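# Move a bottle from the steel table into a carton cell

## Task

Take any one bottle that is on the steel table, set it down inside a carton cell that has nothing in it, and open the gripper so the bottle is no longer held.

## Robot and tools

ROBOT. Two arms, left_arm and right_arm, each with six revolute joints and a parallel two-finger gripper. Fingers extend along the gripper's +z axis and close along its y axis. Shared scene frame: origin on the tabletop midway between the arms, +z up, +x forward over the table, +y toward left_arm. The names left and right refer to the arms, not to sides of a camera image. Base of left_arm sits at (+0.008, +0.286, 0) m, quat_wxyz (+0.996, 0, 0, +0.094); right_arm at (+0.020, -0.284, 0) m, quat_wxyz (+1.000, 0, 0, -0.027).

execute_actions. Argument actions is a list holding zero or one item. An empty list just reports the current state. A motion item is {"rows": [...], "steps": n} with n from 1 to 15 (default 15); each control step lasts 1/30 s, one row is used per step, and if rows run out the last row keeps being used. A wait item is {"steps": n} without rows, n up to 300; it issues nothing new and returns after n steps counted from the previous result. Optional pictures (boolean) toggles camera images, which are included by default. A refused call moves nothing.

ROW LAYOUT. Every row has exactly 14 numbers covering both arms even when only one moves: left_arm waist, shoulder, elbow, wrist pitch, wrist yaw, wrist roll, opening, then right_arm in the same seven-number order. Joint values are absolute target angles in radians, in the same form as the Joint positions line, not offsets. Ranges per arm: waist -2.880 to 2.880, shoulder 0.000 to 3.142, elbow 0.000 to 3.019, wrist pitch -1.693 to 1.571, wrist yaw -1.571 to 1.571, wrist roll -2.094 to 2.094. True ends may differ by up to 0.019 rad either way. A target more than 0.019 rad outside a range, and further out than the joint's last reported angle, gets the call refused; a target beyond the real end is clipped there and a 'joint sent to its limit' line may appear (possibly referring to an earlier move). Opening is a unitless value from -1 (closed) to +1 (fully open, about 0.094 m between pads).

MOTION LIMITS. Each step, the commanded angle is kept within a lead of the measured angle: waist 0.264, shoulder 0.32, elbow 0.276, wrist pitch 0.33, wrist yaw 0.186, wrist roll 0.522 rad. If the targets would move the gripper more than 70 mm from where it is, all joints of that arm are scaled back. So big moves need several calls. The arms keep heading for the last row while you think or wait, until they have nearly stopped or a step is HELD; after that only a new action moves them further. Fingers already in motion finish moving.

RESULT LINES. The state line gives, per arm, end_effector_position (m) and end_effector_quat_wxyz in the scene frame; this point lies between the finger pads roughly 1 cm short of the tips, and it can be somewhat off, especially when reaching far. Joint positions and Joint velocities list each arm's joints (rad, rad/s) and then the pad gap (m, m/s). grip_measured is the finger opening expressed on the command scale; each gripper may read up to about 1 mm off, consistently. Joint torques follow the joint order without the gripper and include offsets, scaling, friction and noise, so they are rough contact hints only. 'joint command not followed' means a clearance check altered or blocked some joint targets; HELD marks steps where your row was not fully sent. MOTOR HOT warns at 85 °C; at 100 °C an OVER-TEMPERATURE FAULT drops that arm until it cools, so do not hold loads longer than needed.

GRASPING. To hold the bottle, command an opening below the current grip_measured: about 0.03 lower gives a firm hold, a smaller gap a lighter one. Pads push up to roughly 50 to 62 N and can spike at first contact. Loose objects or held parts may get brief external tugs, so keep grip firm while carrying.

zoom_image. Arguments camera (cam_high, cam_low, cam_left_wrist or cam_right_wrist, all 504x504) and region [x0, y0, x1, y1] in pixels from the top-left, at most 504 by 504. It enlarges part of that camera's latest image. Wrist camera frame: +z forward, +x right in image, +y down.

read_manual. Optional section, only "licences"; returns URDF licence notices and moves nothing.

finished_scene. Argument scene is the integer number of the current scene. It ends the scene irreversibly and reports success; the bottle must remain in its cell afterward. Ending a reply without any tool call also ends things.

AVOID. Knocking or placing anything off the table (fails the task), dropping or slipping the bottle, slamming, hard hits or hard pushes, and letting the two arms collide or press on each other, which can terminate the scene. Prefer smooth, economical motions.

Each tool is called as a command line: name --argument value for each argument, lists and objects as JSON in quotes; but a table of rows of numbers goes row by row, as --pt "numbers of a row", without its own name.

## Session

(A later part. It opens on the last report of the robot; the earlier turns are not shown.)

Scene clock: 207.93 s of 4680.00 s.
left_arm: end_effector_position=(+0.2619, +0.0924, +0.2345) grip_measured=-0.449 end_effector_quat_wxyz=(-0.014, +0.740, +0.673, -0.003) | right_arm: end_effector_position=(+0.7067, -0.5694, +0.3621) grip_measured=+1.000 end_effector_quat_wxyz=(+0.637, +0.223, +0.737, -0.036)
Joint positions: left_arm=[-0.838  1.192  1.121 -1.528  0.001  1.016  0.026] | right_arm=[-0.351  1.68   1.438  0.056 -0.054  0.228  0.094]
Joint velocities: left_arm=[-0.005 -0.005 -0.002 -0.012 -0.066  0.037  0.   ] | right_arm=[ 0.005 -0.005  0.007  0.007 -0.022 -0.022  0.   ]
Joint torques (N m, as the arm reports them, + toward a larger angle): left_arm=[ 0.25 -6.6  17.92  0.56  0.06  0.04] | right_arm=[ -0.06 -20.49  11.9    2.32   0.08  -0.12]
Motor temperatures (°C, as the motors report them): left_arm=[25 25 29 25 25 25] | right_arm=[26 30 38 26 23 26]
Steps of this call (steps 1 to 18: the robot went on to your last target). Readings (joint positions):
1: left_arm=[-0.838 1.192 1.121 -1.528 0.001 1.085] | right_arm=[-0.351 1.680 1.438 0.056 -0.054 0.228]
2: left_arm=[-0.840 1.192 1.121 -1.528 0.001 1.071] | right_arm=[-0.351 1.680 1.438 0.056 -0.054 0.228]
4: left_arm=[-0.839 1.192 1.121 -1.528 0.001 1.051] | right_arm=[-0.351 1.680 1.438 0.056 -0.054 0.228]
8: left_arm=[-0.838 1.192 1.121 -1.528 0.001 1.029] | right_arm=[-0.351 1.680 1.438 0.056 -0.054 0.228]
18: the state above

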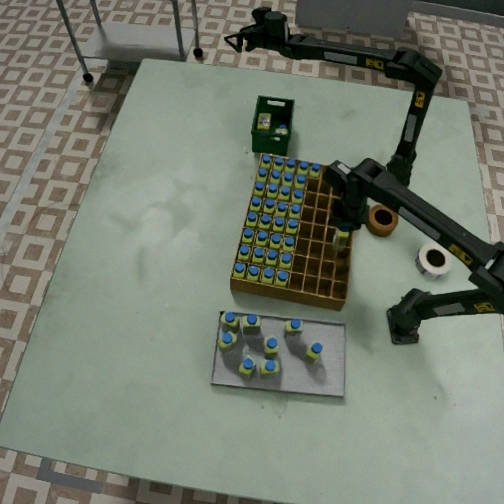

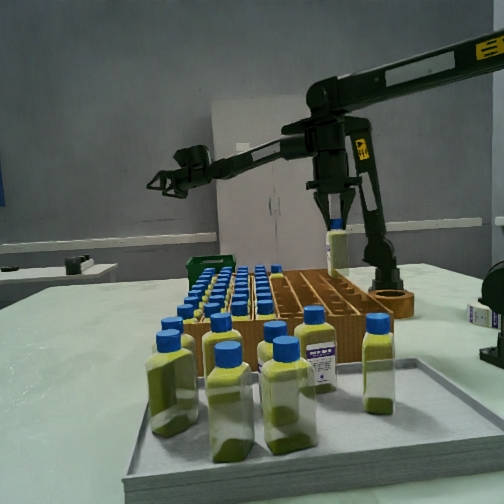

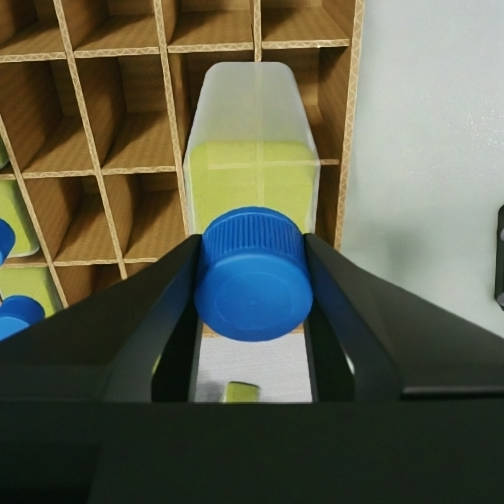

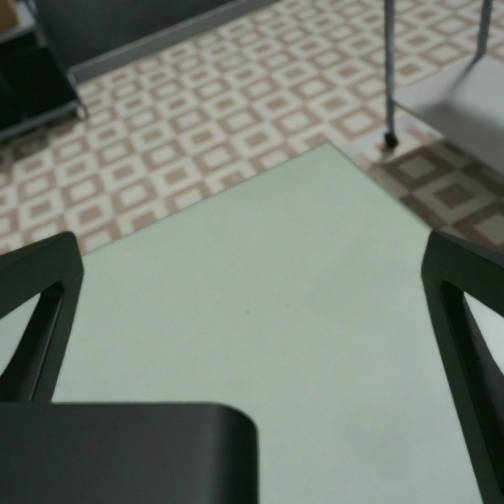

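execute_actions --actions '[{"rows": [[-0.825,1.202,1.17,-1.508,0,1.02,-0.52, -0.351,1.68,1.438,0.056,-0.054,0.228,1],[-0.818,1.204,1.15,-1.5,0,1.025,-0.52, -0.351,1.68,1.438,0.056,-0.054,0.228,1],[-0.81,1.206,1.135,-1.494,0,1.03,-0.52, -0.351,1.68,1.438,0.056,-0.054,0.228,1],[-0.803,1.208,1.125,-1.486,0,1.03,-0.52, -0.351,1.68,1.438,0.056,-0.054,0.228,1],[-0.796,1.21,1.125,-1.48,0,1.03,-0.52, -0.351,1.68,1.438,0.056,-0.054,0.228,1],[-0.791,1.21,1.125,-1.476,0,1.03,-0.52, -0.351,1.68,1.438,0.056,-0.054,0.228,1]], "steps": 15}]'

Scene clock: 240.60 s of 4680.00 s.
left_arm: end_effector_position=(+0.2783, +0.0982, +0.2315) grip_measured=-0.449 end_effector_quat_wxyz=(-0.001, +0.726, +0.688, -0.000) | right_arm: end_effector_position=(+0.7067, -0.5694, +0.3621) grip_measured=+1.000 end_effector_quat_wxyz=(+0.637, +0.223, +0.737, -0.036)
Joint positions: left_arm=[-0.794  1.201  1.121 -1.492  0.001  1.02   0.026] | right_arm=[-0.351  1.68   1.438  0.056 -0.054  0.228  0.094]
Joint velocities: left_arm=[-0.015 -0.005  0.007 -0.007  0.022  0.037 -0.   ] | right_arm=[-0.005 -0.005 -0.012  0.027 -0.007 -0.037  0.   ]
Joint torques (N m, as the arm reports them, + toward a larger angle): left_arm=[ 0.05 -5.66 11.18  0.85 -0.05  0.2 ] | right_arm=[ -0.07 -20.48  11.9    2.31   0.08  -0.12]
Motor temperatures (°C, as the motors report them): left_arm=[25 25 33 25 25 25] | right_arm=[26 30 38 26 23 26]
Steps of this call (steps 1 to 15: the robot went on to your last target; steps 16 to 90: nothing new was sent; then 29.17 s passed at rest; steps 91 to 105: all 15 steps of this action). Readings (joint positions):
91: left_arm=[-0.838 1.192 1.121 -1.527 0.001 1.015] | right_arm=[-0.351 1.680 1.438 0.056 -0.054 0.228]
92: left_arm=[-0.836 1.192 1.121 -1.525 0.001 1.015] | right_arm=[-0.351 1.680 1.438 0.056 -0.054 0.228]
94: left_arm=[-0.829 1.193 1.121 -1.515 0.001 1.017] | right_arm=[-0.351 1.680 1.438 0.056 -0.054 0.228]
98: left_arm=[-0.801 1.198 1.121 -1.495 0.001 1.019] | right_arm=[-0.351 1.680 1.438 0.056 -0.054 0.228]
105: the state above

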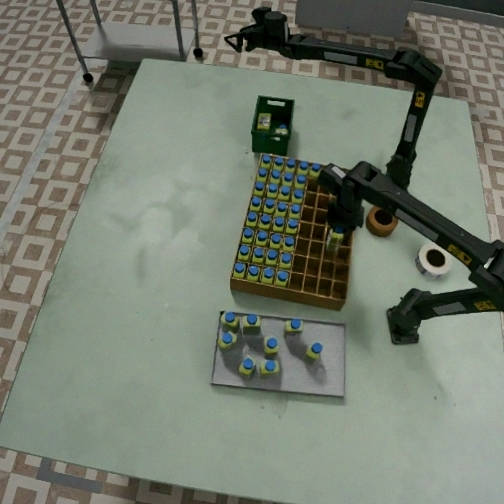

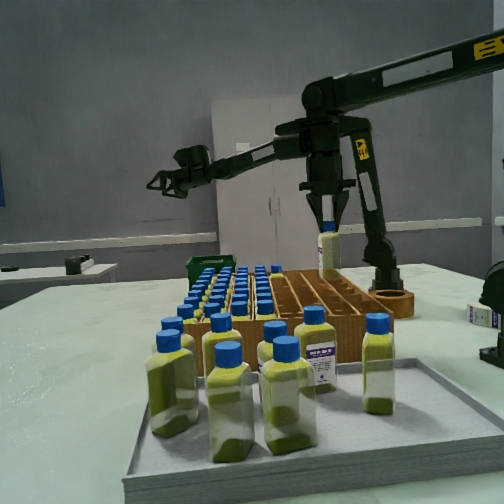

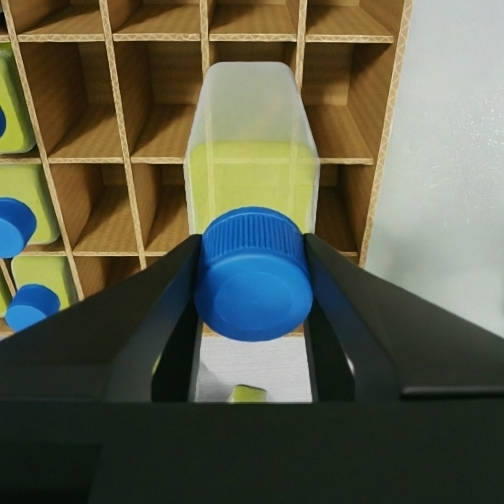

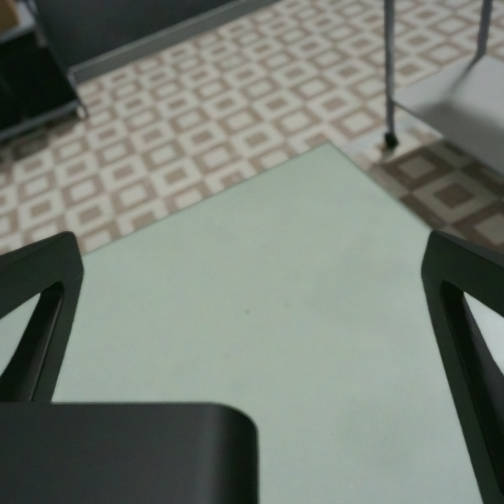

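execute_actions --actions '[{"rows": [[-0.791,1.21,1.113,-1.47,0,1.03,-0.52, -0.351,1.68,1.438,0.056,-0.054,0.228,1],[-0.791,1.211,1.106,-1.463,0,1.03,-0.52, -0.351,1.68,1.438,0.056,-0.054,0.228,1],[-0.791,1.211,1.099,-1.456,0,1.03,-0.52, -0.351,1.68,1.438,0.056,-0.054,0.228,1],[-0.791,1.212,1.092,-1.448,0,1.03,-0.52, -0.351,1.68,1.438,0.056,-0.054,0.228,1],[-0.791,1.212,1.085,-1.44,0,1.03,-0.52, -0.351,1.68,1.438,0.056,-0.054,0.228,1],[-0.791,1.213,1.078,-1.432,0,1.03,-0.52, -0.351,1.68,1.438,0.056,-0.054,0.228,1],[-0.791,1.214,1.07,-1.424,0,1.03,-0.52, -0.351,1.68,1.438,0.056,-0.054,0.228,1],[-0.791,1.214,1.063,-1.416,0,1.03,-0.52, -0.351,1.68,1.438,0.056,-0.054,0.228,1]], "steps": 15}]'

zoom_image --camera "cam_left_wrist" --region '[140, 20, 360, 240]'

Scene clock: 261.87 s of 4680.00 s.
left_arm: end_effector_position=(+0.2804, +0.1012, +0.2053) grip_measured=-0.449 end_effector_quat_wxyz=(-0.008, +0.723, +0.691, -0.000) | right_arm: end_effector_position=(+0.7067, -0.5694, +0.3621) grip_measured=+1.000 end_effector_quat_wxyz=(+0.637, +0.223, +0.737, -0.036)
Joint positions: left_arm=[-0.784  1.219  1.066 -1.433 -0.003  1.021  0.026] | right_arm=[-0.351  1.68   1.438  0.056 -0.054  0.228  0.094]
Joint velocities: left_arm=[-0.005 -0.015  0.012  0.027 -0.066 -0.007 -0.001] | right_arm=[ 0.005  0.005  0.002  0.022 -0.095 -0.037  0.   ]
Joint torques (N m, as the arm reports them, + toward a larger angle): left_arm=[-0.53 -8.63 10.63  0.71  0.09  0.23] | right_arm=[ -0.1  -20.47  11.9    2.32   0.08  -0.12]
Motor temperatures (°C, as the motors report them): left_arm=[25 25 31 25 25 25] | right_arm=[26 30 38 26 23 26]
Steps of this call (steps 1 to 30: the robot went on to your last target; steps 31 to 90: nothing new was sent; then 17.77 s passed at rest; steps 91 to 105: all 15 steps of this action). Readings (joint positions):
91: left_arm=[-0.784 1.219 1.100 -1.487 -0.003 1.021] | right_arm=[-0.351 1.680 1.438 0.056 -0.054 0.228]
92: left_arm=[-0.784 1.219 1.100 -1.486 -0.003 1.021] | right_arm=[-0.351 1.680 1.438 0.056 -0.054 0.228]
94: left_arm=[-0.784 1.219 1.100 -1.477 -0.003 1.021] | right_arm=[-0.351 1.680 1.438 0.056 -0.054 0.228]
98: left_arm=[-0.784 1.219 1.086 -1.445 -0.003 1.021] | right_arm=[-0.351 1.680 1.438 0.056 -0.054 0.228]
105: the state above

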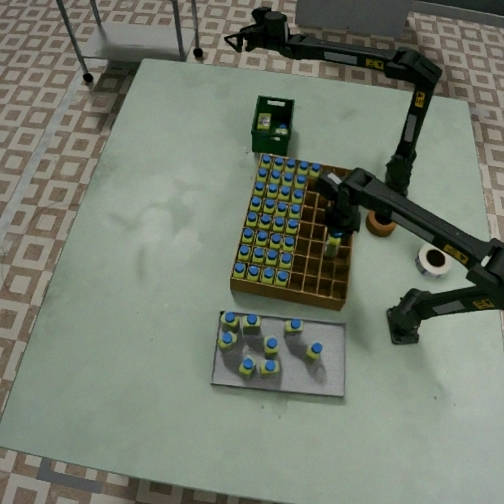

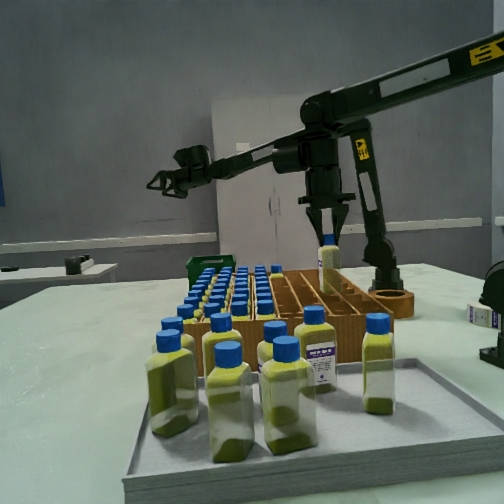

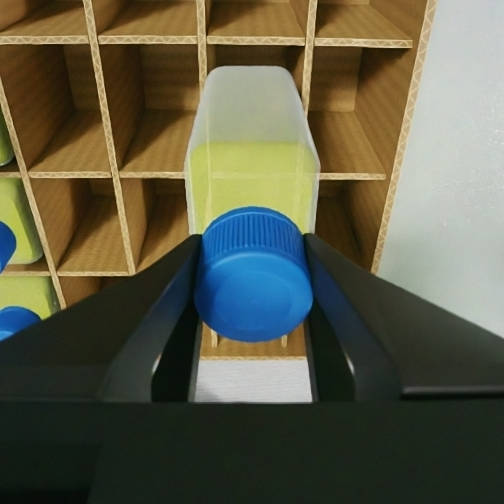

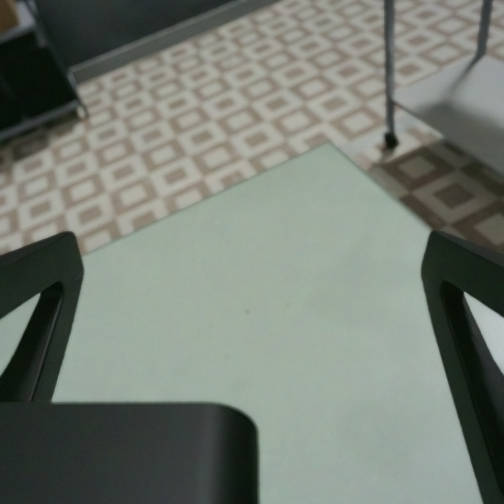

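Region (140, 20, 360, 240) of cam_left_wrist's 504x504 image, scaled by 2.291, with more detail than that image has.

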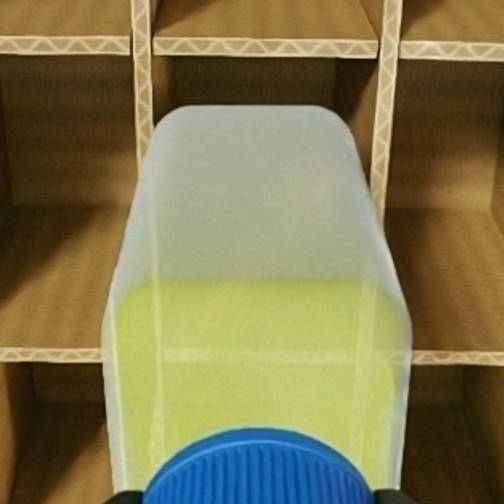

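execute_actions --actions '[{"rows": [[-0.796,1.22,1.063,-1.416,0,1.03,-0.52, -0.351,1.68,1.438,0.056,-0.054,0.228,1],[-0.801,1.22,1.063,-1.416,0,1.03,-0.52, -0.351,1.68,1.438,0.056,-0.054,0.228,1],[-0.806,1.22,1.063,-1.416,0,1.03,-0.52, -0.351,1.68,1.438,0.056,-0.054,0.228,1]], "steps": 10}]'

zoom_image --camera "cam_left_wrist" --region '[140, 20, 360, 240]'

Scene clock: 286.03 s of 4680.00 s.
left_arm: end_effector_position=(+0.2778, +0.0968, +0.2053) grip_measured=-0.449 end_effector_quat_wxyz=(-0.007, +0.728, +0.685, -0.000) | right_arm: end_effector_position=(+0.7067, -0.5694, +0.3621) grip_measured=+1.000 end_effector_quat_wxyz=(+0.637, +0.223, +0.737, -0.036)
Joint positions: left_arm=[-0.8    1.219  1.066 -1.432 -0.003  1.021  0.026] | right_arm=[-0.351  1.68   1.438  0.056 -0.054  0.228  0.094]
Joint velocities: left_arm=[-0.015 -0.015  0.002  0.017  0.007  0.007 -0.001] | right_arm=[-0.015 -0.005 -0.022  0.007  0.007  0.007  0.   ]
Joint torques (N m, as the arm reports them, + toward a larger angle): left_arm=[-0.78 -7.17 10.45  0.67  0.16  0.22] | right_arm=[ -0.05 -20.48  11.89   2.31   0.08  -0.12]
Motor temperatures (°C, as the motors report them): left_arm=[25 25 30 25 25 25] | right_arm=[26 30 38 26 23 26]
Steps of this call (steps 1 to 15: the robot went on to your last target; steps 16 to 90: nothing new was sent; then 20.83 s passed at rest; steps 91 to 100: all 10 steps of this action). Readings (joint positions):
91: left_arm=[-0.785 1.219 1.066 -1.432 -0.003 1.021] | right_arm=[-0.351 1.680 1.438 0.056 -0.054 0.228]
92: left_arm=[-0.786 1.219 1.066 -1.432 -0.003 1.021] | right_arm=[-0.351 1.680 1.438 0.056 -0.054 0.228]
94: left_arm=[-0.790 1.219 1.066 -1.432 -0.003 1.021] | right_arm=[-0.351 1.680 1.438 0.056 -0.054 0.228]
98: left_arm=[-0.799 1.219 1.066 -1.432 -0.003 1.021] | right_arm=[-0.351 1.680 1.438 0.056 -0.054 0.228]
100: the state above

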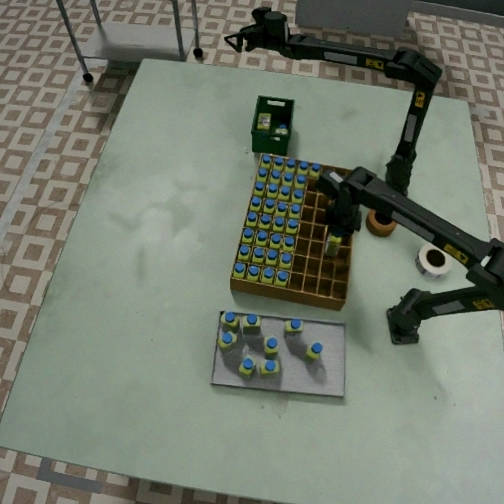

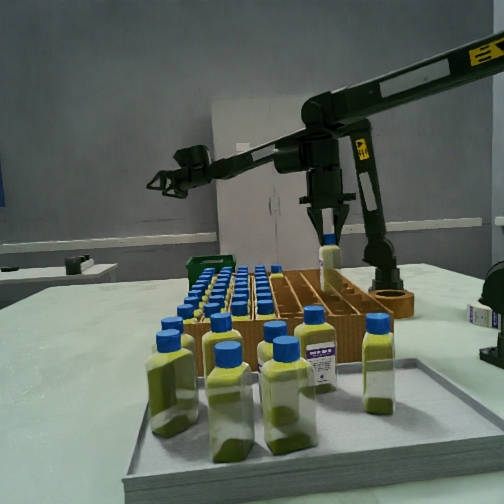

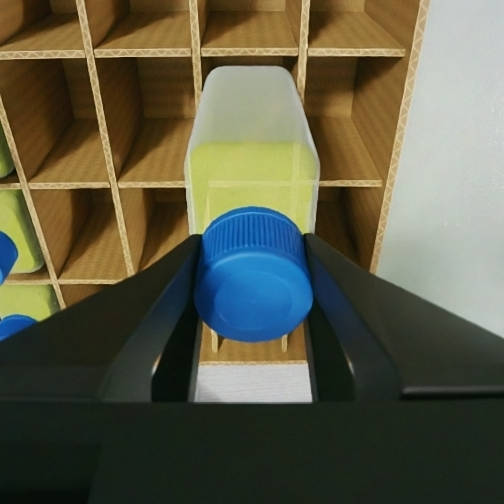

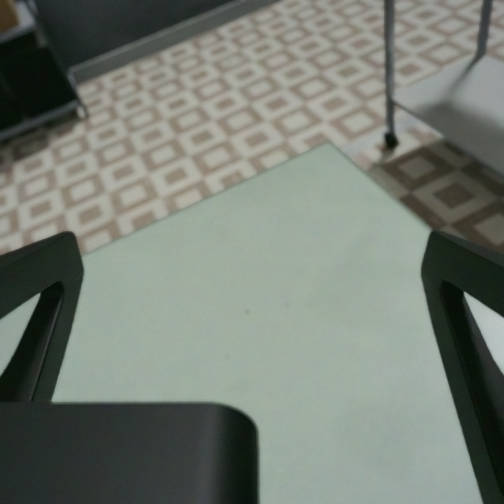

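Region (140, 20, 360, 240) of cam_left_wrist's 504x504 image, scaled by 2.291, with more detail than that image has.

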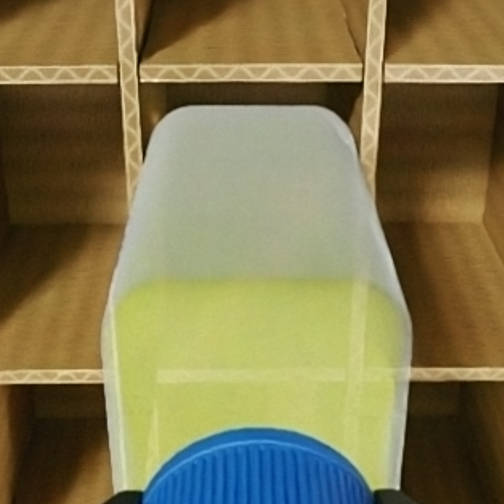

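Centred. Descend to z≈0.17.

execute_actions --actions '[{"rows": [[-0.806,1.222,1.057,-1.409,0,1.03,-0.52, -0.351,1.68,1.438,0.056,-0.054,0.228,1],[-0.806,1.223,1.051,-1.402,0,1.03,-0.52, -0.351,1.68,1.438,0.056,-0.054,0.228,1],[-0.806,1.224,1.045,-1.394,0,1.03,-0.52, -0.351,1.68,1.438,0.056,-0.054,0.228,1],[-0.806,1.225,1.039,-1.387,0,1.03,-0.52, -0.351,1.68,1.438,0.056,-0.054,0.228,1],[-0.806,1.226,1.033,-1.38,0,1.03,-0.52, -0.351,1.68,1.438,0.056,-0.054,0.228,1],[-0.806,1.227,1.027,-1.372,0,1.03,-0.52, -0.351,1.68,1.438,0.056,-0.054,0.228,1],[-0.806,1.228,1.021,-1.365,0,1.03,-0.52, -0.351,1.68,1.438,0.056,-0.054,0.228,1],[-0.806,1.229,1.015,-1.358,0,1.03,-0.52, -0.351,1.68,1.438,0.056,-0.054,0.228,1],[-0.806,1.23,1.009,-1.35,0,1.03,-0.52, -0.351,1.68,1.438,0.056,-0.054,0.228,1],[-0.806,1.231,1.003,-1.343,0,1.03,-0.52, -0.351,1.68,1.438,0.056,-0.054,0.228,1],[-0.806,1.232,0.997,-1.336,0,1.03,-0.52, -0.351,1.68,1.438,0.056,-0.054,0.228,1],[-0.806,1.233,0.991,-1.328,0,1.03,-0.52, -0.351,1.68,1.438,0.056,-0.054,0.228,1],[-0.806,1.234,0.985,-1.321,0,1.03,-0.52, -0.351,1.68,1.438,0.056,-0.054,0.228,1],[-0.806,1.235,0.979,-1.314,0,1.03,-0.52, -0.351,1.68,1.438,0.056,-0.054,0.228,1],[-0.806,1.236,0.974,-1.307,0,1.03,-0.52, -0.351,1.68,1.438,0.056,-0.054,0.228,1]], "steps": 15}]' --pictures false

execute_actions --actions '[{"steps": 8}]'

Scene clock: 302.80 s of 4680.00 s.
left_arm: end_effector_position=(+0.2767, +0.0976, +0.1756) grip_measured=-0.449 end_effector_quat_wxyz=(-0.001, +0.728, +0.685, +0.001) | right_arm: end_effector_position=(+0.7067, -0.5694, +0.3621) grip_measured=+1.000 end_effector_quat_wxyz=(+0.637, +0.223, +0.737, -0.036)
Joint positions: left_arm=[-0.8    1.222  0.989 -1.339 -0.003  1.021  0.026] | right_arm=[-0.351  1.68   1.438  0.056 -0.054  0.228  0.094]
Joint velocities: left_arm=[-0.024  0.024 -0.168  0.203 -0.037  0.007  0.   ] | right_arm=[-0.015 -0.005  0.002 -0.022  0.022 -0.022  0.   ]
Joint torques (N m, as the arm reports them, + toward a larger angle): left_arm=[-0.57 -7.02 10.21  0.83  0.18  0.22] | right_arm=[ -0.05 -20.45  11.9    2.32   0.08  -0.12]
Motor temperatures (°C, as the motors report them): left_arm=[25 25 30 25 25 25] | right_arm=[26 30 38 26 23 26]
Steps of this call (steps 1 to 15: the robot went on to your last target; steps 16 to 90: nothing new was sent; then 13.27 s passed at rest; steps 91 to 105: all 15 steps of this action). Readings (joint positions):
91: left_arm=[-0.800 1.219 1.066 -1.431 -0.003 1.021] | right_arm=[-0.351 1.680 1.438 0.056 -0.054 0.228]
92: left_arm=[-0.800 1.219 1.064 -1.427 -0.003 1.021] | right_arm=[-0.351 1.680 1.438 0.056 -0.054 0.228]
94: left_arm=[-0.800 1.219 1.058 -1.415 -0.003 1.021] | right_arm=[-0.351 1.680 1.438 0.056 -0.054 0.228]
98: left_arm=[-0.800 1.219 1.032 -1.387 -0.003 1.021] | right_arm=[-0.351 1.680 1.438 0.056 -0.054 0.228]
105: the state above

Scene clock: 303.07 s of 4680.00 s.
left_arm: end_effector_position=(+0.2766, +0.0977, +0.1694) grip_measured=-0.449 end_effector_quat_wxyz=(-0.003, +0.728, +0.685, +0.001) | right_arm: end_effector_position=(+0.7067, -0.5694, +0.3621) grip_measured=+1.000 end_effector_quat_wxyz=(+0.637, +0.223, +0.737, -0.036)
Joint positions: left_arm=[-0.8    1.228  0.978 -1.324 -0.003  1.021  0.026] | right_arm=[-0.351  1.68   1.438  0.056 -0.054  0.228  0.094]
Joint velocities: left_arm=[-0.005 -0.015 -0.012 -0.002 -0.037  0.066 -0.002] | right_arm=[-0.005 -0.015 -0.012  0.017  0.095 -0.037  0.   ]
Joint torques (N m, as the arm reports them, + toward a larger angle): left_arm=[ 0.53 -6.86 10.18  0.85  0.1   0.22] | right_arm=[ -0.07 -20.44  11.89   2.32   0.08  -0.12]
Motor temperatures (°C, as the motors report them): left_arm=[25 25 30 25 25 25] | right_arm=[26 30 38 26 23 26]
Steps of this call (steps 1 to 8: the robot went on to your last target). Readings (joint positions):
1: left_arm=[-0.800 1.223 0.984 -1.333 -0.003 1.021] | right_arm=[-0.351 1.680 1.438 0.056 -0.054 0.228]
2: left_arm=[-0.800 1.225 0.981 -1.329 -0.003 1.021] | right_arm=[-0.351 1.680 1.438 0.056 -0.054 0.228]
4: left_arm=[-0.800 1.228 0.978 -1.326 -0.003 1.021] | right_arm=[-0.351 1.680 1.438 0.056 -0.054 0.228]
8: the state above

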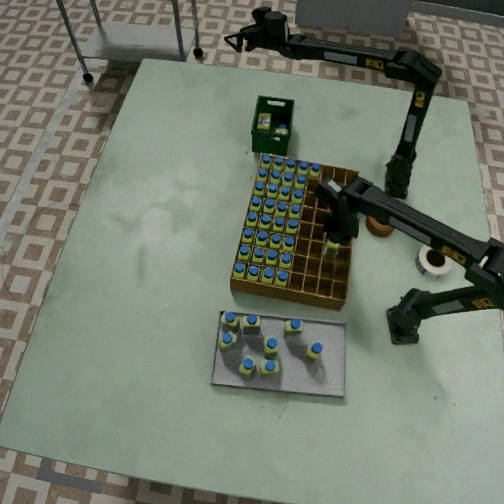

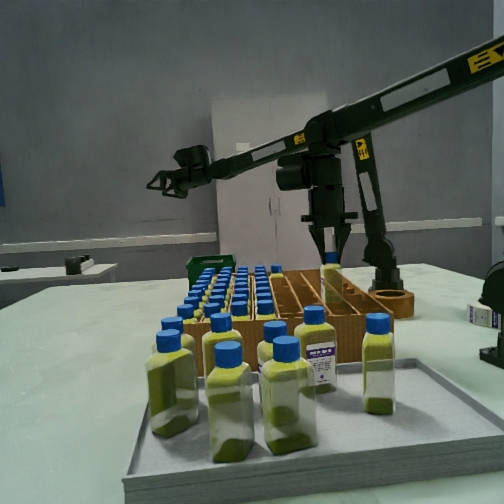

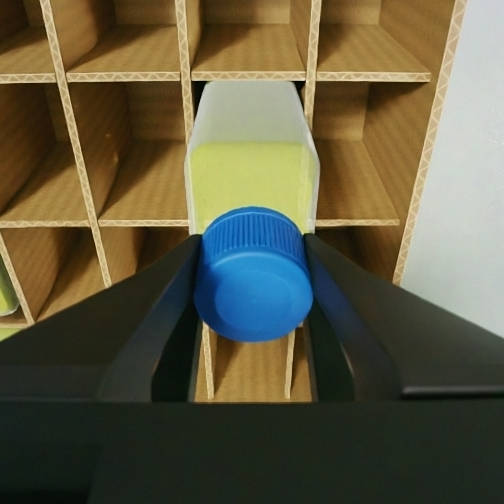

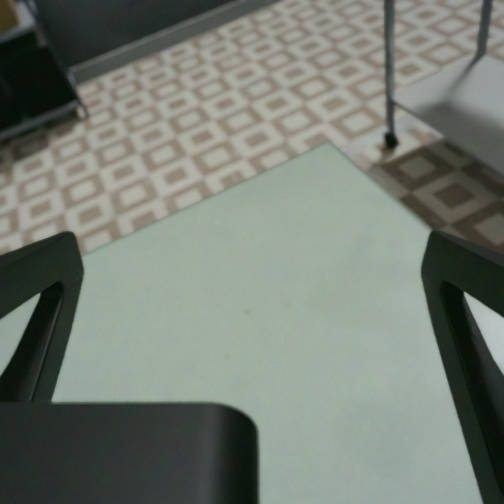

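execute_actions --actions '[{"rows": [[-0.806,1.239,0.968,-1.299,0,1.03,-0.52, -0.351,1.68,1.438,0.056,-0.054,0.228,1],[-0.806,1.242,0.962,-1.291,0,1.03,-0.52, -0.351,1.68,1.438,0.056,-0.054,0.228,1],[-0.806,1.244,0.955,-1.282,0,1.03,-0.52, -0.351,1.68,1.438,0.056,-0.054,0.228,1],[-0.806,1.247,0.949,-1.273,0,1.03,-0.52, -0.351,1.68,1.438,0.056,-0.054,0.228,1],[-0.806,1.249,0.943,-1.265,0,1.03,-0.52, -0.351,1.68,1.438,0.056,-0.054,0.228,1],[-0.806,1.252,0.937,-1.256,0,1.03,-0.52, -0.351,1.68,1.438,0.056,-0.054,0.228,1],[-0.806,1.255,0.931,-1.247,0,1.03,-0.52, -0.351,1.68,1.438,0.056,-0.054,0.228,1],[-0.806,1.258,0.925,-1.238,0,1.03,-0.52, -0.351,1.68,1.438,0.056,-0.054,0.228,1],[-0.806,1.261,0.919,-1.229,0,1.03,-0.52, -0.351,1.68,1.438,0.056,-0.054,0.228,1],[-0.806,1.264,0.913,-1.22,0,1.03,-0.52, -0.351,1.68,1.438,0.056,-0.054,0.228,1],[-0.806,1.267,0.907,-1.211,0,1.03,-0.52, -0.351,1.68,1.438,0.056,-0.054,0.228,1],[-0.806,1.27,0.901,-1.202,0,1.03,-0.52, -0.351,1.68,1.438,0.056,-0.054,0.228,1],[-0.806,1.273,0.895,-1.193,0,1.03,-0.52, -0.351,1.68,1.438,0.056,-0.054,0.228,1],[-0.806,1.276,0.889,-1.184,0,1.03,-0.52, -0.351,1.68,1.438,0.056,-0.054,0.228,1],[-0.806,1.278,0.883,-1.176,0,1.03,-0.52, -0.351,1.68,1.438,0.056,-0.054,0.228,1]], "steps": 15}]' --pictures false

execute_actions --actions '[{"rows": [[-0.806,1.279,0.881,-1.172,0,1.03,-0.52, -0.351,1.68,1.438,0.056,-0.054,0.228,1],[-0.806,1.28,0.879,-1.169,0,1.03,-0.52, -0.351,1.68,1.438,0.056,-0.054,0.228,1],[-0.806,1.281,0.877,-1.166,0,1.03,-0.52, -0.351,1.68,1.438,0.056,-0.054,0.228,1],[-0.806,1.282,0.875,-1.162,0,1.03,-0.52, -0.351,1.68,1.438,0.056,-0.054,0.228,1],[-0.806,1.283,0.873,-1.159,0,1.03,-0.52, -0.351,1.68,1.438,0.056,-0.054,0.228,1],[-0.806,1.284,0.871,-1.156,0,1.03,-0.52, -0.351,1.68,1.438,0.056,-0.054,0.228,1],[-0.806,1.285,0.869,-1.152,0,1.03,-0.52, -0.351,1.68,1.438,0.056,-0.054,0.228,1],[-0.806,1.286,0.867,-1.149,0,1.03,-0.52, -0.351,1.68,1.438,0.056,-0.054,0.228,1]], "steps": 15}]'

zoom_image --camera "cam_low" --region '[240, 230, 400, 330]'

Scene clock: 333.70 s of 4680.00 s.
left_arm: end_effector_position=(+0.2754, +0.0986, +0.1294) grip_measured=-0.449 end_effector_quat_wxyz=(-0.005, +0.728, +0.685, +0.001) | right_arm: end_effector_position=(+0.7067, -0.5694, +0.3621) grip_measured=+1.000 end_effector_quat_wxyz=(+0.637, +0.223, +0.737, -0.036)
Joint positions: left_arm=[-0.8    1.263  0.897 -1.215 -0.003  1.021  0.026] | right_arm=[-0.351  1.68   1.438  0.056 -0.054  0.228  0.094]
Joint velocities: left_arm=[ 0.005  0.083 -0.168  0.266  0.022  0.037  0.001] | right_arm=[-0.015 -0.005  0.032  0.002  0.051  0.007  0.   ]
Joint torques (N m, as the arm reports them, + toward a larger angle): left_arm=[-0.47 -7.06  9.71  0.69  0.15  0.23] | right_arm=[ -0.05 -20.47  11.89   2.32   0.08  -0.12]
Motor temperatures (°C, as the motors report them): left_arm=[25 25 30 25 25 25] | right_arm=[26 30 38 26 23 26]
Steps of this call (steps 1 to 30: the robot went on to your last target; steps 31 to 90: nothing new was sent; then 27.13 s passed at rest; steps 91 to 105: all 15 steps of this action). Readings (joint positions):
91: left_arm=[-0.800 1.228 0.977 -1.323 -0.003 1.021] | right_arm=[-0.351 1.680 1.438 0.056 -0.054 0.228]
92: left_arm=[-0.800 1.228 0.976 -1.320 -0.003 1.021] | right_arm=[-0.351 1.680 1.438 0.056 -0.054 0.228]
94: left_arm=[-0.800 1.229 0.968 -1.307 -0.003 1.021] | right_arm=[-0.351 1.680 1.438 0.056 -0.054 0.228]
98: left_arm=[-0.800 1.236 0.942 -1.276 -0.003 1.021] | right_arm=[-0.351 1.680 1.438 0.056 -0.054 0.228]
105: the state above

Scene clock: 334.20 s of 4680.00 s.
left_arm: end_effector_position=(+0.2752, +0.0991, +0.1170) grip_measured=-0.449 end_effector_quat_wxyz=(-0.004, +0.728, +0.685, +0.002) | right_arm: end_effector_position=(+0.7067, -0.5694, +0.3621) grip_measured=+1.000 end_effector_quat_wxyz=(+0.637, +0.223, +0.737, -0.036)
Joint positions: left_arm=[-0.8    1.273  0.871 -1.175 -0.005  1.021  0.026] | right_arm=[-0.351  1.68   1.438  0.056 -0.054  0.228  0.094]
Joint velocities: left_arm=[-0.005 -0.005 -0.012  0.002 -0.051 -0.051  0.002] | right_arm=[-0.005  0.005  0.007  0.002  0.037 -0.037  0.   ]
Joint torques (N m, as the arm reports them, + toward a larger angle): left_arm=[-0.77 -6.35  9.73  1.07  0.2   0.19] | right_arm=[ -0.07 -20.47  11.9    2.32   0.08  -0.12]
Motor temperatures (°C, as the motors report them): left_arm=[25 25 30 25 25 25] | right_arm=[26 30 38 26 23 26]
Steps of this call (steps 1 to 15: all 15 steps of this action). Readings (joint positions):
1: left_arm=[-0.800 1.266 0.892 -1.207 -0.003 1.021] | right_arm=[-0.351 1.680 1.438 0.056 -0.054 0.228]
2: left_arm=[-0.800 1.268 0.887 -1.201 -0.004 1.021] | right_arm=[-0.351 1.680 1.438 0.056 -0.054 0.228]
4: left_arm=[-0.800 1.272 0.881 -1.192 -0.004 1.021] | right_arm=[-0.351 1.680 1.438 0.056 -0.054 0.228]
8: left_arm=[-0.800 1.273 0.874 -1.180 -0.005 1.021] | right_arm=[-0.351 1.680 1.438 0.056 -0.054 0.228]
15: the state above

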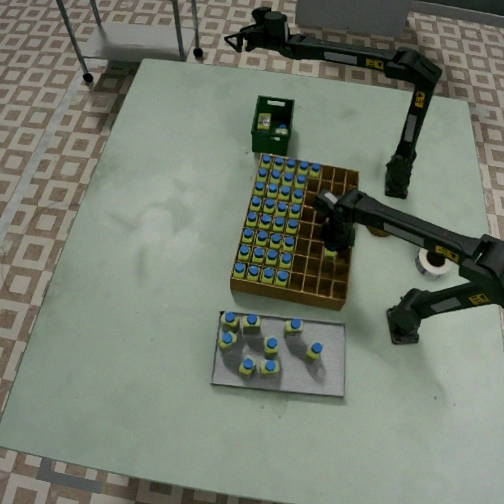

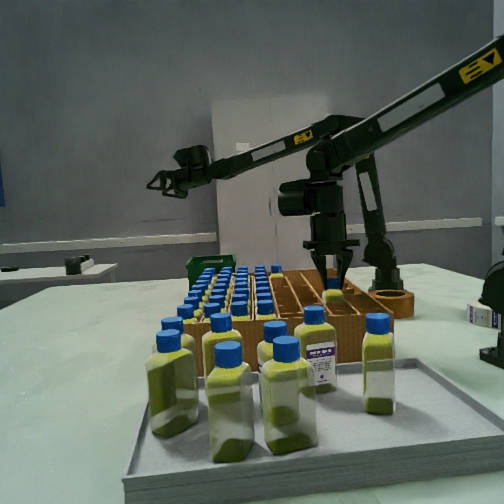

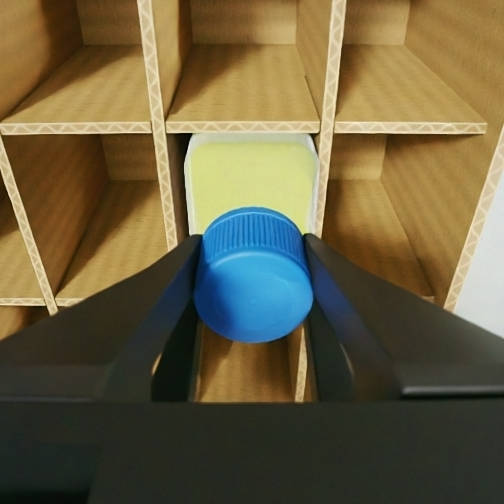

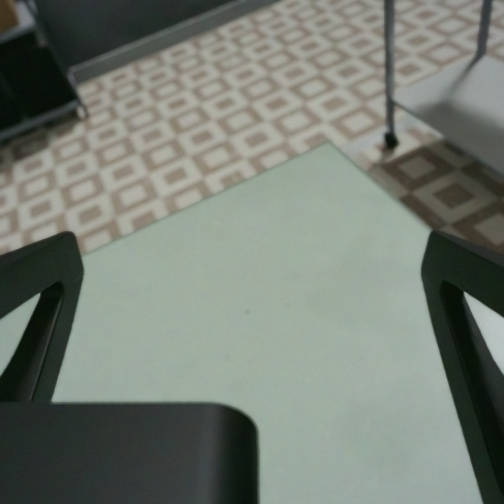

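Region (240, 230, 400, 330) of cam_low's 504x504 image, scaled by 3.150, with more detail than that image has; it fills the top 315 rows of this view, and the rest is white.

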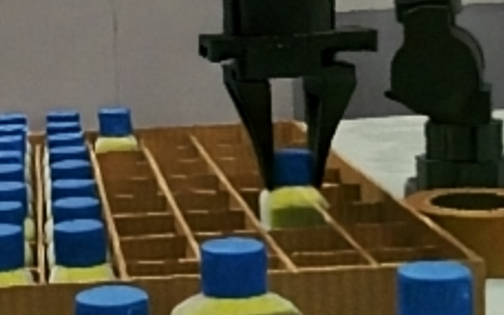

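execute_actions --actions '[{"rows": [[-0.792,1.286,0.867,-1.155,0,1.03,-0.52, -0.351,1.68,1.438,0.056,-0.054,0.228,1],[-0.786,1.286,0.867,-1.155,0,1.03,-0.52, -0.351,1.68,1.438,0.056,-0.054,0.228,1],[-0.786,1.287,0.865,-1.152,0,1.03,-0.52, -0.351,1.68,1.438,0.056,-0.054,0.228,1],[-0.786,1.288,0.863,-1.149,0,1.03,-0.52, -0.351,1.68,1.438,0.056,-0.054,0.228,1],[-0.786,1.289,0.861,-1.146,0,1.03,-0.52, -0.351,1.68,1.438,0.056,-0.054,0.228,1],[-0.786,1.29,0.859,-1.143,0,1.03,-0.52, -0.351,1.68,1.438,0.056,-0.054,0.228,1],[-0.786,1.291,0.857,-1.14,0,1.03,-0.52, -0.351,1.68,1.438,0.056,-0.054,0.228,1],[-0.786,1.292,0.855,-1.137,0,1.03,-0.52, -0.351,1.68,1.438,0.056,-0.054,0.228,1],[-0.786,1.293,0.853,-1.134,0,1.03,-0.52, -0.351,1.68,1.438,0.056,-0.054,0.228,1],[-0.786,1.294,0.851,-1.131,0,1.03,-0.52, -0.351,1.68,1.438,0.056,-0.054,0.228,1],[-0.786,1.294,0.849,-1.128,0,1.03,-0.52, -0.351,1.68,1.438,0.056,-0.054,0.228,1]], "steps": 15}]' --pictures false

execute_actions --actions '[{"steps": 5}]'

zoom_image --camera "cam_low" --region '[240, 230, 400, 330]'

Scene clock: 356.40 s of 4680.00 s.
left_arm: end_effector_position=(+0.2767, +0.1006, +0.1079) grip_measured=-0.449 end_effector_quat_wxyz=(-0.003, +0.726, +0.687, +0.002) | right_arm: end_effector_position=(+0.7067, -0.5694, +0.3621) grip_measured=+1.000 end_effector_quat_wxyz=(+0.637, +0.223, +0.737, -0.036)
Joint positions: left_arm=[-0.793  1.284  0.854 -1.146 -0.004  1.021  0.026] | right_arm=[-0.351  1.68   1.438  0.056 -0.054  0.228  0.094]
Joint velocities: left_arm=[-0.005  0.005 -0.007  0.017 -0.066 -0.037  0.   ] | right_arm=[-0.015 -0.005  0.002  0.012 -0.051 -0.051  0.   ]
Joint torques (N m, as the arm reports them, + toward a larger angle): left_arm=[ 1.38 -5.91  9.57  0.83  0.19  0.23] | right_arm=[ -0.06 -20.46  11.89   2.32   0.08  -0.12]
Motor temperatures (°C, as the motors report them): left_arm=[25 25 30 25 25 25] | right_arm=[26 30 39 26 23 26]
Steps of this call (steps 1 to 15: the robot went on to your last target; steps 16 to 90: nothing new was sent; then 18.70 s passed at rest; steps 91 to 105: all 15 steps of this action). Readings (joint positions):
91: left_arm=[-0.799 1.273 0.871 -1.175 -0.005 1.021] | right_arm=[-0.351 1.680 1.438 0.056 -0.054 0.228]
92: left_arm=[-0.798 1.273 0.871 -1.175 -0.005 1.021] | right_arm=[-0.351 1.680 1.438 0.056 -0.054 0.228]
94: left_arm=[-0.795 1.274 0.871 -1.172 -0.005 1.021] | right_arm=[-0.351 1.680 1.438 0.056 -0.054 0.228]
98: left_arm=[-0.793 1.277 0.866 -1.160 -0.005 1.021] | right_arm=[-0.351 1.680 1.438 0.056 -0.054 0.228]
105: the state above

Scene clock: 356.57 s of 4680.00 s.
left_arm: end_effector_position=(+0.2769, +0.1005, +0.1076) grip_measured=-0.449 end_effector_quat_wxyz=(-0.003, +0.726, +0.687, +0.002) | right_arm: end_effector_position=(+0.7067, -0.5694, +0.3621) grip_measured=+1.000 end_effector_quat_wxyz=(+0.637, +0.223, +0.737, -0.036)
Joint positions: left_arm=[-0.793  1.285  0.854 -1.144 -0.004  1.021  0.026] | right_arm=[-0.351  1.68   1.438  0.056 -0.054  0.228  0.094]
Joint velocities: left_arm=[ 0.005 -0.005 -0.012 -0.022  0.007  0.022 -0.001] | right_arm=[-0.005 -0.005  0.002 -0.012  0.007 -0.037  0.   ]
Joint torques (N m, as the arm reports them, + toward a larger angle): left_arm=[ 0.56 -6.22  9.47  0.76  0.18  0.22] | right_arm=[ -0.1  -20.44  11.9    2.31   0.08  -0.12]
Motor temperatures (°C, as the motors report them): left_arm=[25 25 30 25 25 25] | right_arm=[26 30 39 26 23 26]
Steps of this call (steps 1 to 5: the robot went on to your last target). Readings (joint positions):
1: left_arm=[-0.793 1.285 0.854 -1.145 -0.004 1.021] | right_arm=[-0.351 1.680 1.438 0.056 -0.054 0.228]
2: left_arm=[-0.793 1.285 0.854 -1.145 -0.004 1.021] | right_arm=[-0.351 1.680 1.438 0.056 -0.054 0.228]
4: left_arm=[-0.793 1.285 0.854 -1.144 -0.004 1.021] | right_arm=[-0.351 1.680 1.438 0.056 -0.054 0.228]
5: the state above

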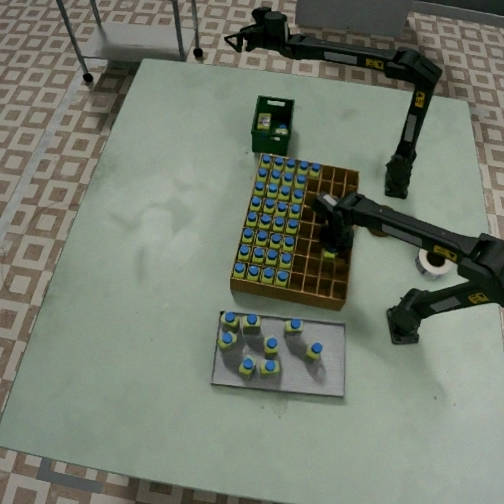

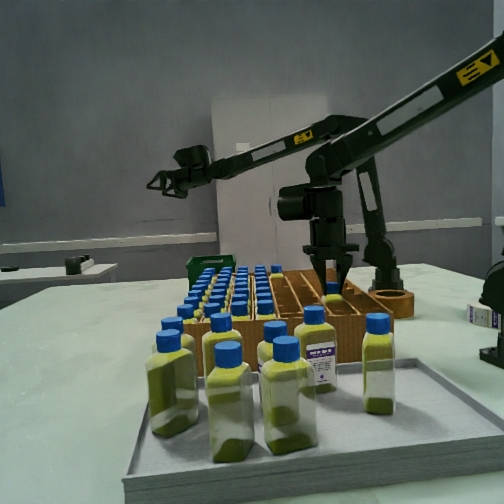

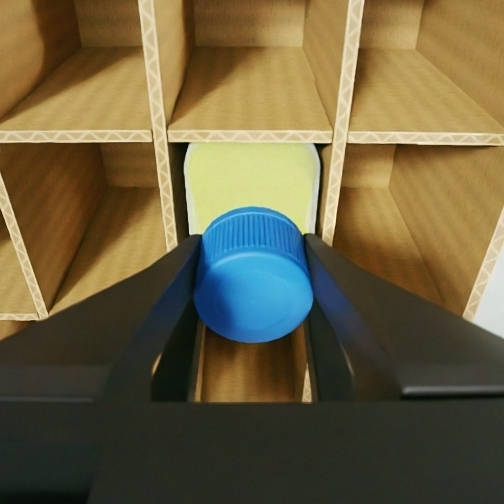

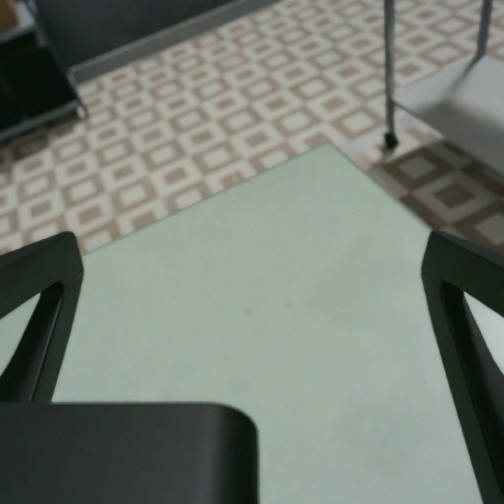

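Region (240, 230, 400, 330) of cam_low's 504x504 image, scaled by 3.150, with more detail than that image has; it fills the top 315 rows of this view, and the rest is white.

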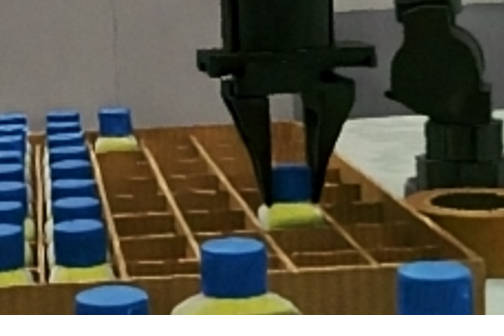

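execute_actions --actions '[{"rows": [[-0.786,1.296,0.847,-1.125,0,1.03,-0.52, -0.351,1.68,1.438,0.056,-0.054,0.228,1],[-0.786,1.297,0.845,-1.122,0,1.03,-0.52, -0.351,1.68,1.438,0.056,-0.054,0.228,1],[-0.786,1.298,0.843,-1.119,0,1.03,-0.52, -0.351,1.68,1.438,0.056,-0.054,0.228,1],[-0.786,1.298,0.843,-1.119,0,1.03,-0.52, -0.351,1.68,1.438,0.056,-0.054,0.228,1],[-0.786,1.298,0.843,-1.119,0,1.03,-0.52, -0.351,1.68,1.438,0.056,-0.054,0.228,1],[-0.786,1.298,0.843,-1.119,0,1.03,-0.52, -0.351,1.68,1.438,0.056,-0.054,0.228,1],[-0.786,1.298,0.843,-1.119,0,1.03,-0.52, -0.351,1.68,1.438,0.056,-0.054,0.228,1],[-0.786,1.298,0.843,-1.119,0,1.03,-0.52, -0.351,1.68,1.438,0.056,-0.054,0.228,1],[-0.79,1.29,0.85,-1.13,0,1.03,-0.44, -0.351,1.68,1.438,0.056,-0.054,0.228,1],[-0.79,1.29,0.85,-1.13,0,1.03,-0.36, -0.351,1.68,1.438,0.056,-0.054,0.228,1],[-0.79,1.29,0.85,-1.13,0,1.03,-0.28, -0.351,1.68,1.438,0.056,-0.054,0.228,1],[-0.79,1.29,0.85,-1.13,0,1.03,-0.2, -0.351,1.68,1.438,0.056,-0.054,0.228,1],[-0.79,1.29,0.87,-1.13,0,1.03,-0.2, -0.351,1.68,1.438,0.056,-0.054,0.228,1],[-0.79,1.29,0.89,-1.135,0,1.03,-0.2, -0.351,1.68,1.438,0.056,-0.054,0.228,1],[-0.79,1.285,0.905,-1.14,0,1.03,-0.2, -0.351,1.68,1.438,0.056,-0.054,0.228,1]], "steps": 15}]' --pictures false

execute_actions --actions '[{"rows": [[-0.79,1.278,0.92,-1.155,0,1.03,-0.2, -0.351,1.68,1.438,0.056,-0.054,0.228,1],[-0.79,1.27,0.935,-1.175,0,1.03,-0.2, -0.351,1.68,1.438,0.056,-0.054,0.228,1],[-0.79,1.262,0.95,-1.195,0,1.03,-0.2, -0.351,1.68,1.438,0.056,-0.054,0.228,1],[-0.79,1.254,0.965,-1.22,0,1.03,-0.2, -0.351,1.68,1.438,0.056,-0.054,0.228,1],[-0.79,1.246,0.98,-1.245,0,1.03,-0.2, -0.351,1.68,1.438,0.056,-0.054,0.228,1],[-0.79,1.238,0.995,-1.27,0,1.03,-0.2, -0.351,1.68,1.438,0.056,-0.054,0.228,1],[-0.79,1.23,1.01,-1.29,0,1.03,-0.2, -0.351,1.68,1.438,0.056,-0.054,0.228,1],[-0.79,1.225,1.025,-1.31,0,1.03,-0.2, -0.351,1.68,1.438,0.056,-0.054,0.228,1],[-0.79,1.22,1.035,-1.33,0,1.03,-0.2, -0.351,1.68,1.438,0.056,-0.054,0.228,1]], "steps": 15}]'

Scene clock: 382.00 s of 4680.00 s.
left_arm: end_effector_position=(+0.2776, +0.1002, +0.1068) grip_measured=-0.202 end_effector_quat_wxyz=(-0.000, +0.726, +0.688, +0.002) | right_arm: end_effector_position=(+0.7067, -0.5694, +0.3621) grip_measured=+1.000 end_effector_quat_wxyz=(+0.637, +0.223, +0.737, -0.036)
Joint positions: left_arm=[-0.792  1.285  0.852 -1.137 -0.004  1.021  0.037] | right_arm=[-0.351  1.68   1.438  0.056 -0.054  0.228  0.094]
Joint velocities: left_arm=[-0.005 -0.005 -0.012  0.002 -0.037 -0.11   0.001] | right_arm=[-0.005  0.005 -0.022 -0.012 -0.022 -0.051  0.   ]
Joint torques (N m, as the arm reports them, + toward a larger angle): left_arm=[ 0.43 -7.81 15.26  0.04  0.2   0.23] | right_arm=[ -0.09 -20.44  11.89   2.32   0.08  -0.12]
Motor temperatures (°C, as the motors report them): left_arm=[25 25 29 25 25 25] | right_arm=[26 31 39 26 23 26]
Steps of this call (steps 1 to 15: the robot went on to your last target; steps 16 to 90: nothing new was sent; then 21.93 s passed at rest; steps 91 to 105: all 15 steps of this action). Readings (joint positions):
91: left_arm=[-0.793 1.285 0.854 -1.144 -0.004 1.021] | right_arm=[-0.351 1.680 1.438 0.056 -0.054 0.228]
92: left_arm=[-0.793 1.285 0.854 -1.143 -0.004 1.021] | right_arm=[-0.351 1.680 1.438 0.056 -0.054 0.228]
94: left_arm=[-0.792 1.285 0.853 -1.138 -0.004 1.021] | right_arm=[-0.351 1.680 1.438 0.056 -0.054 0.228]
98: left_arm=[-0.792 1.285 0.852 -1.137 -0.004 1.021] | right_arm=[-0.351 1.680 1.438 0.056 -0.054 0.228]
105: the state above

Scene clock: 382.50 s of 4680.00 s.
left_arm: end_effector_position=(+0.2848, +0.0952, +0.1793) grip_measured=-0.202 end_effector_quat_wxyz=(+0.017, +0.726, +0.688, +0.006) | right_arm: end_effector_position=(+0.7067, -0.5694, +0.3621) grip_measured=+1.000 end_effector_quat_wxyz=(+0.637, +0.223, +0.737, -0.036)
Joint positions: left_arm=[-0.792  1.217  0.994 -1.312 -0.004  1.021  0.037] | right_arm=[-0.351  1.68   1.438  0.056 -0.054  0.228  0.094]
Joint velocities: left_arm=[-0.005 -0.034 -0.002 -0.051 -0.007 -0.081  0.   ] | right_arm=[-0.005 -0.005  0.007  0.002  0.037  0.051  0.   ]
Joint torques (N m, as the arm reports them, + toward a larger angle): left_arm=[-0.25 -7.51 14.89 -0.25  0.21  0.18] | right_arm=[ -0.09 -20.43  11.89   2.32   0.08  -0.12]
Motor temperatures (°C, as the motors report them): left_arm=[25 25 30 25 25 25] | right_arm=[26 31 39 26 23 26]
Steps of this call (steps 1 to 15: all 15 steps of this action). Readings (joint positions):
1: left_arm=[-0.792 1.285 0.853 -1.138 -0.004 1.021] | right_arm=[-0.351 1.680 1.438 0.056 -0.054 0.228]
2: left_arm=[-0.792 1.285 0.856 -1.144 -0.004 1.021] | right_arm=[-0.351 1.680 1.438 0.056 -0.054 0.228]
4: left_arm=[-0.792 1.284 0.874 -1.171 -0.004 1.021] | right_arm=[-0.351 1.680 1.438 0.056 -0.054 0.228]
8: left_arm=[-0.792 1.267 0.935 -1.254 -0.004 1.021] | right_arm=[-0.351 1.680 1.438 0.056 -0.054 0.228]
15: the state above

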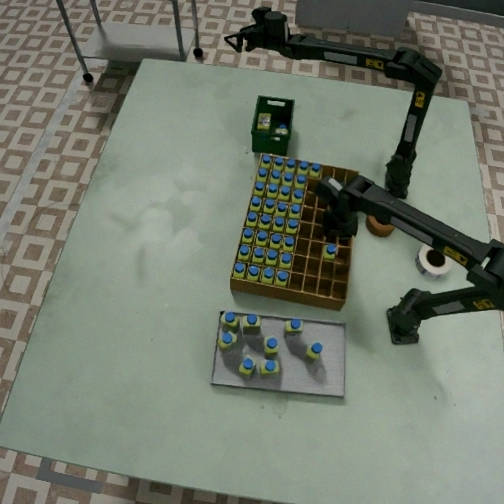

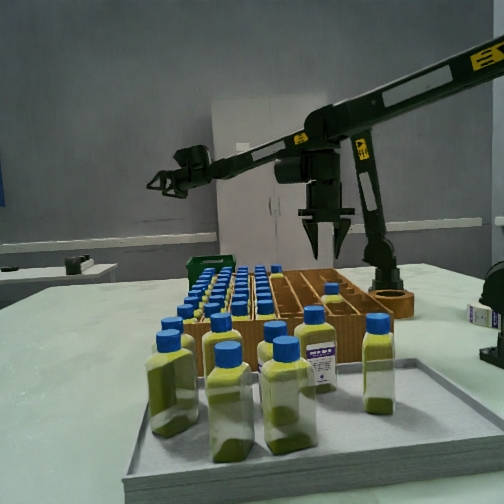

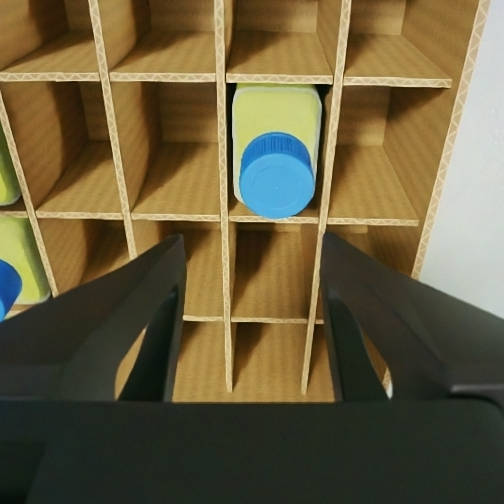

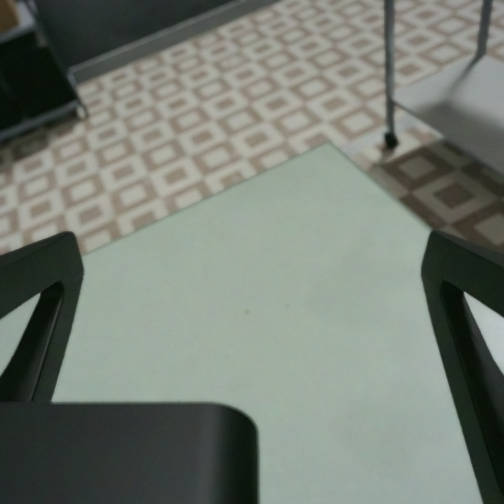

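finished_scene --scene 2

The scene is finished: the task was done.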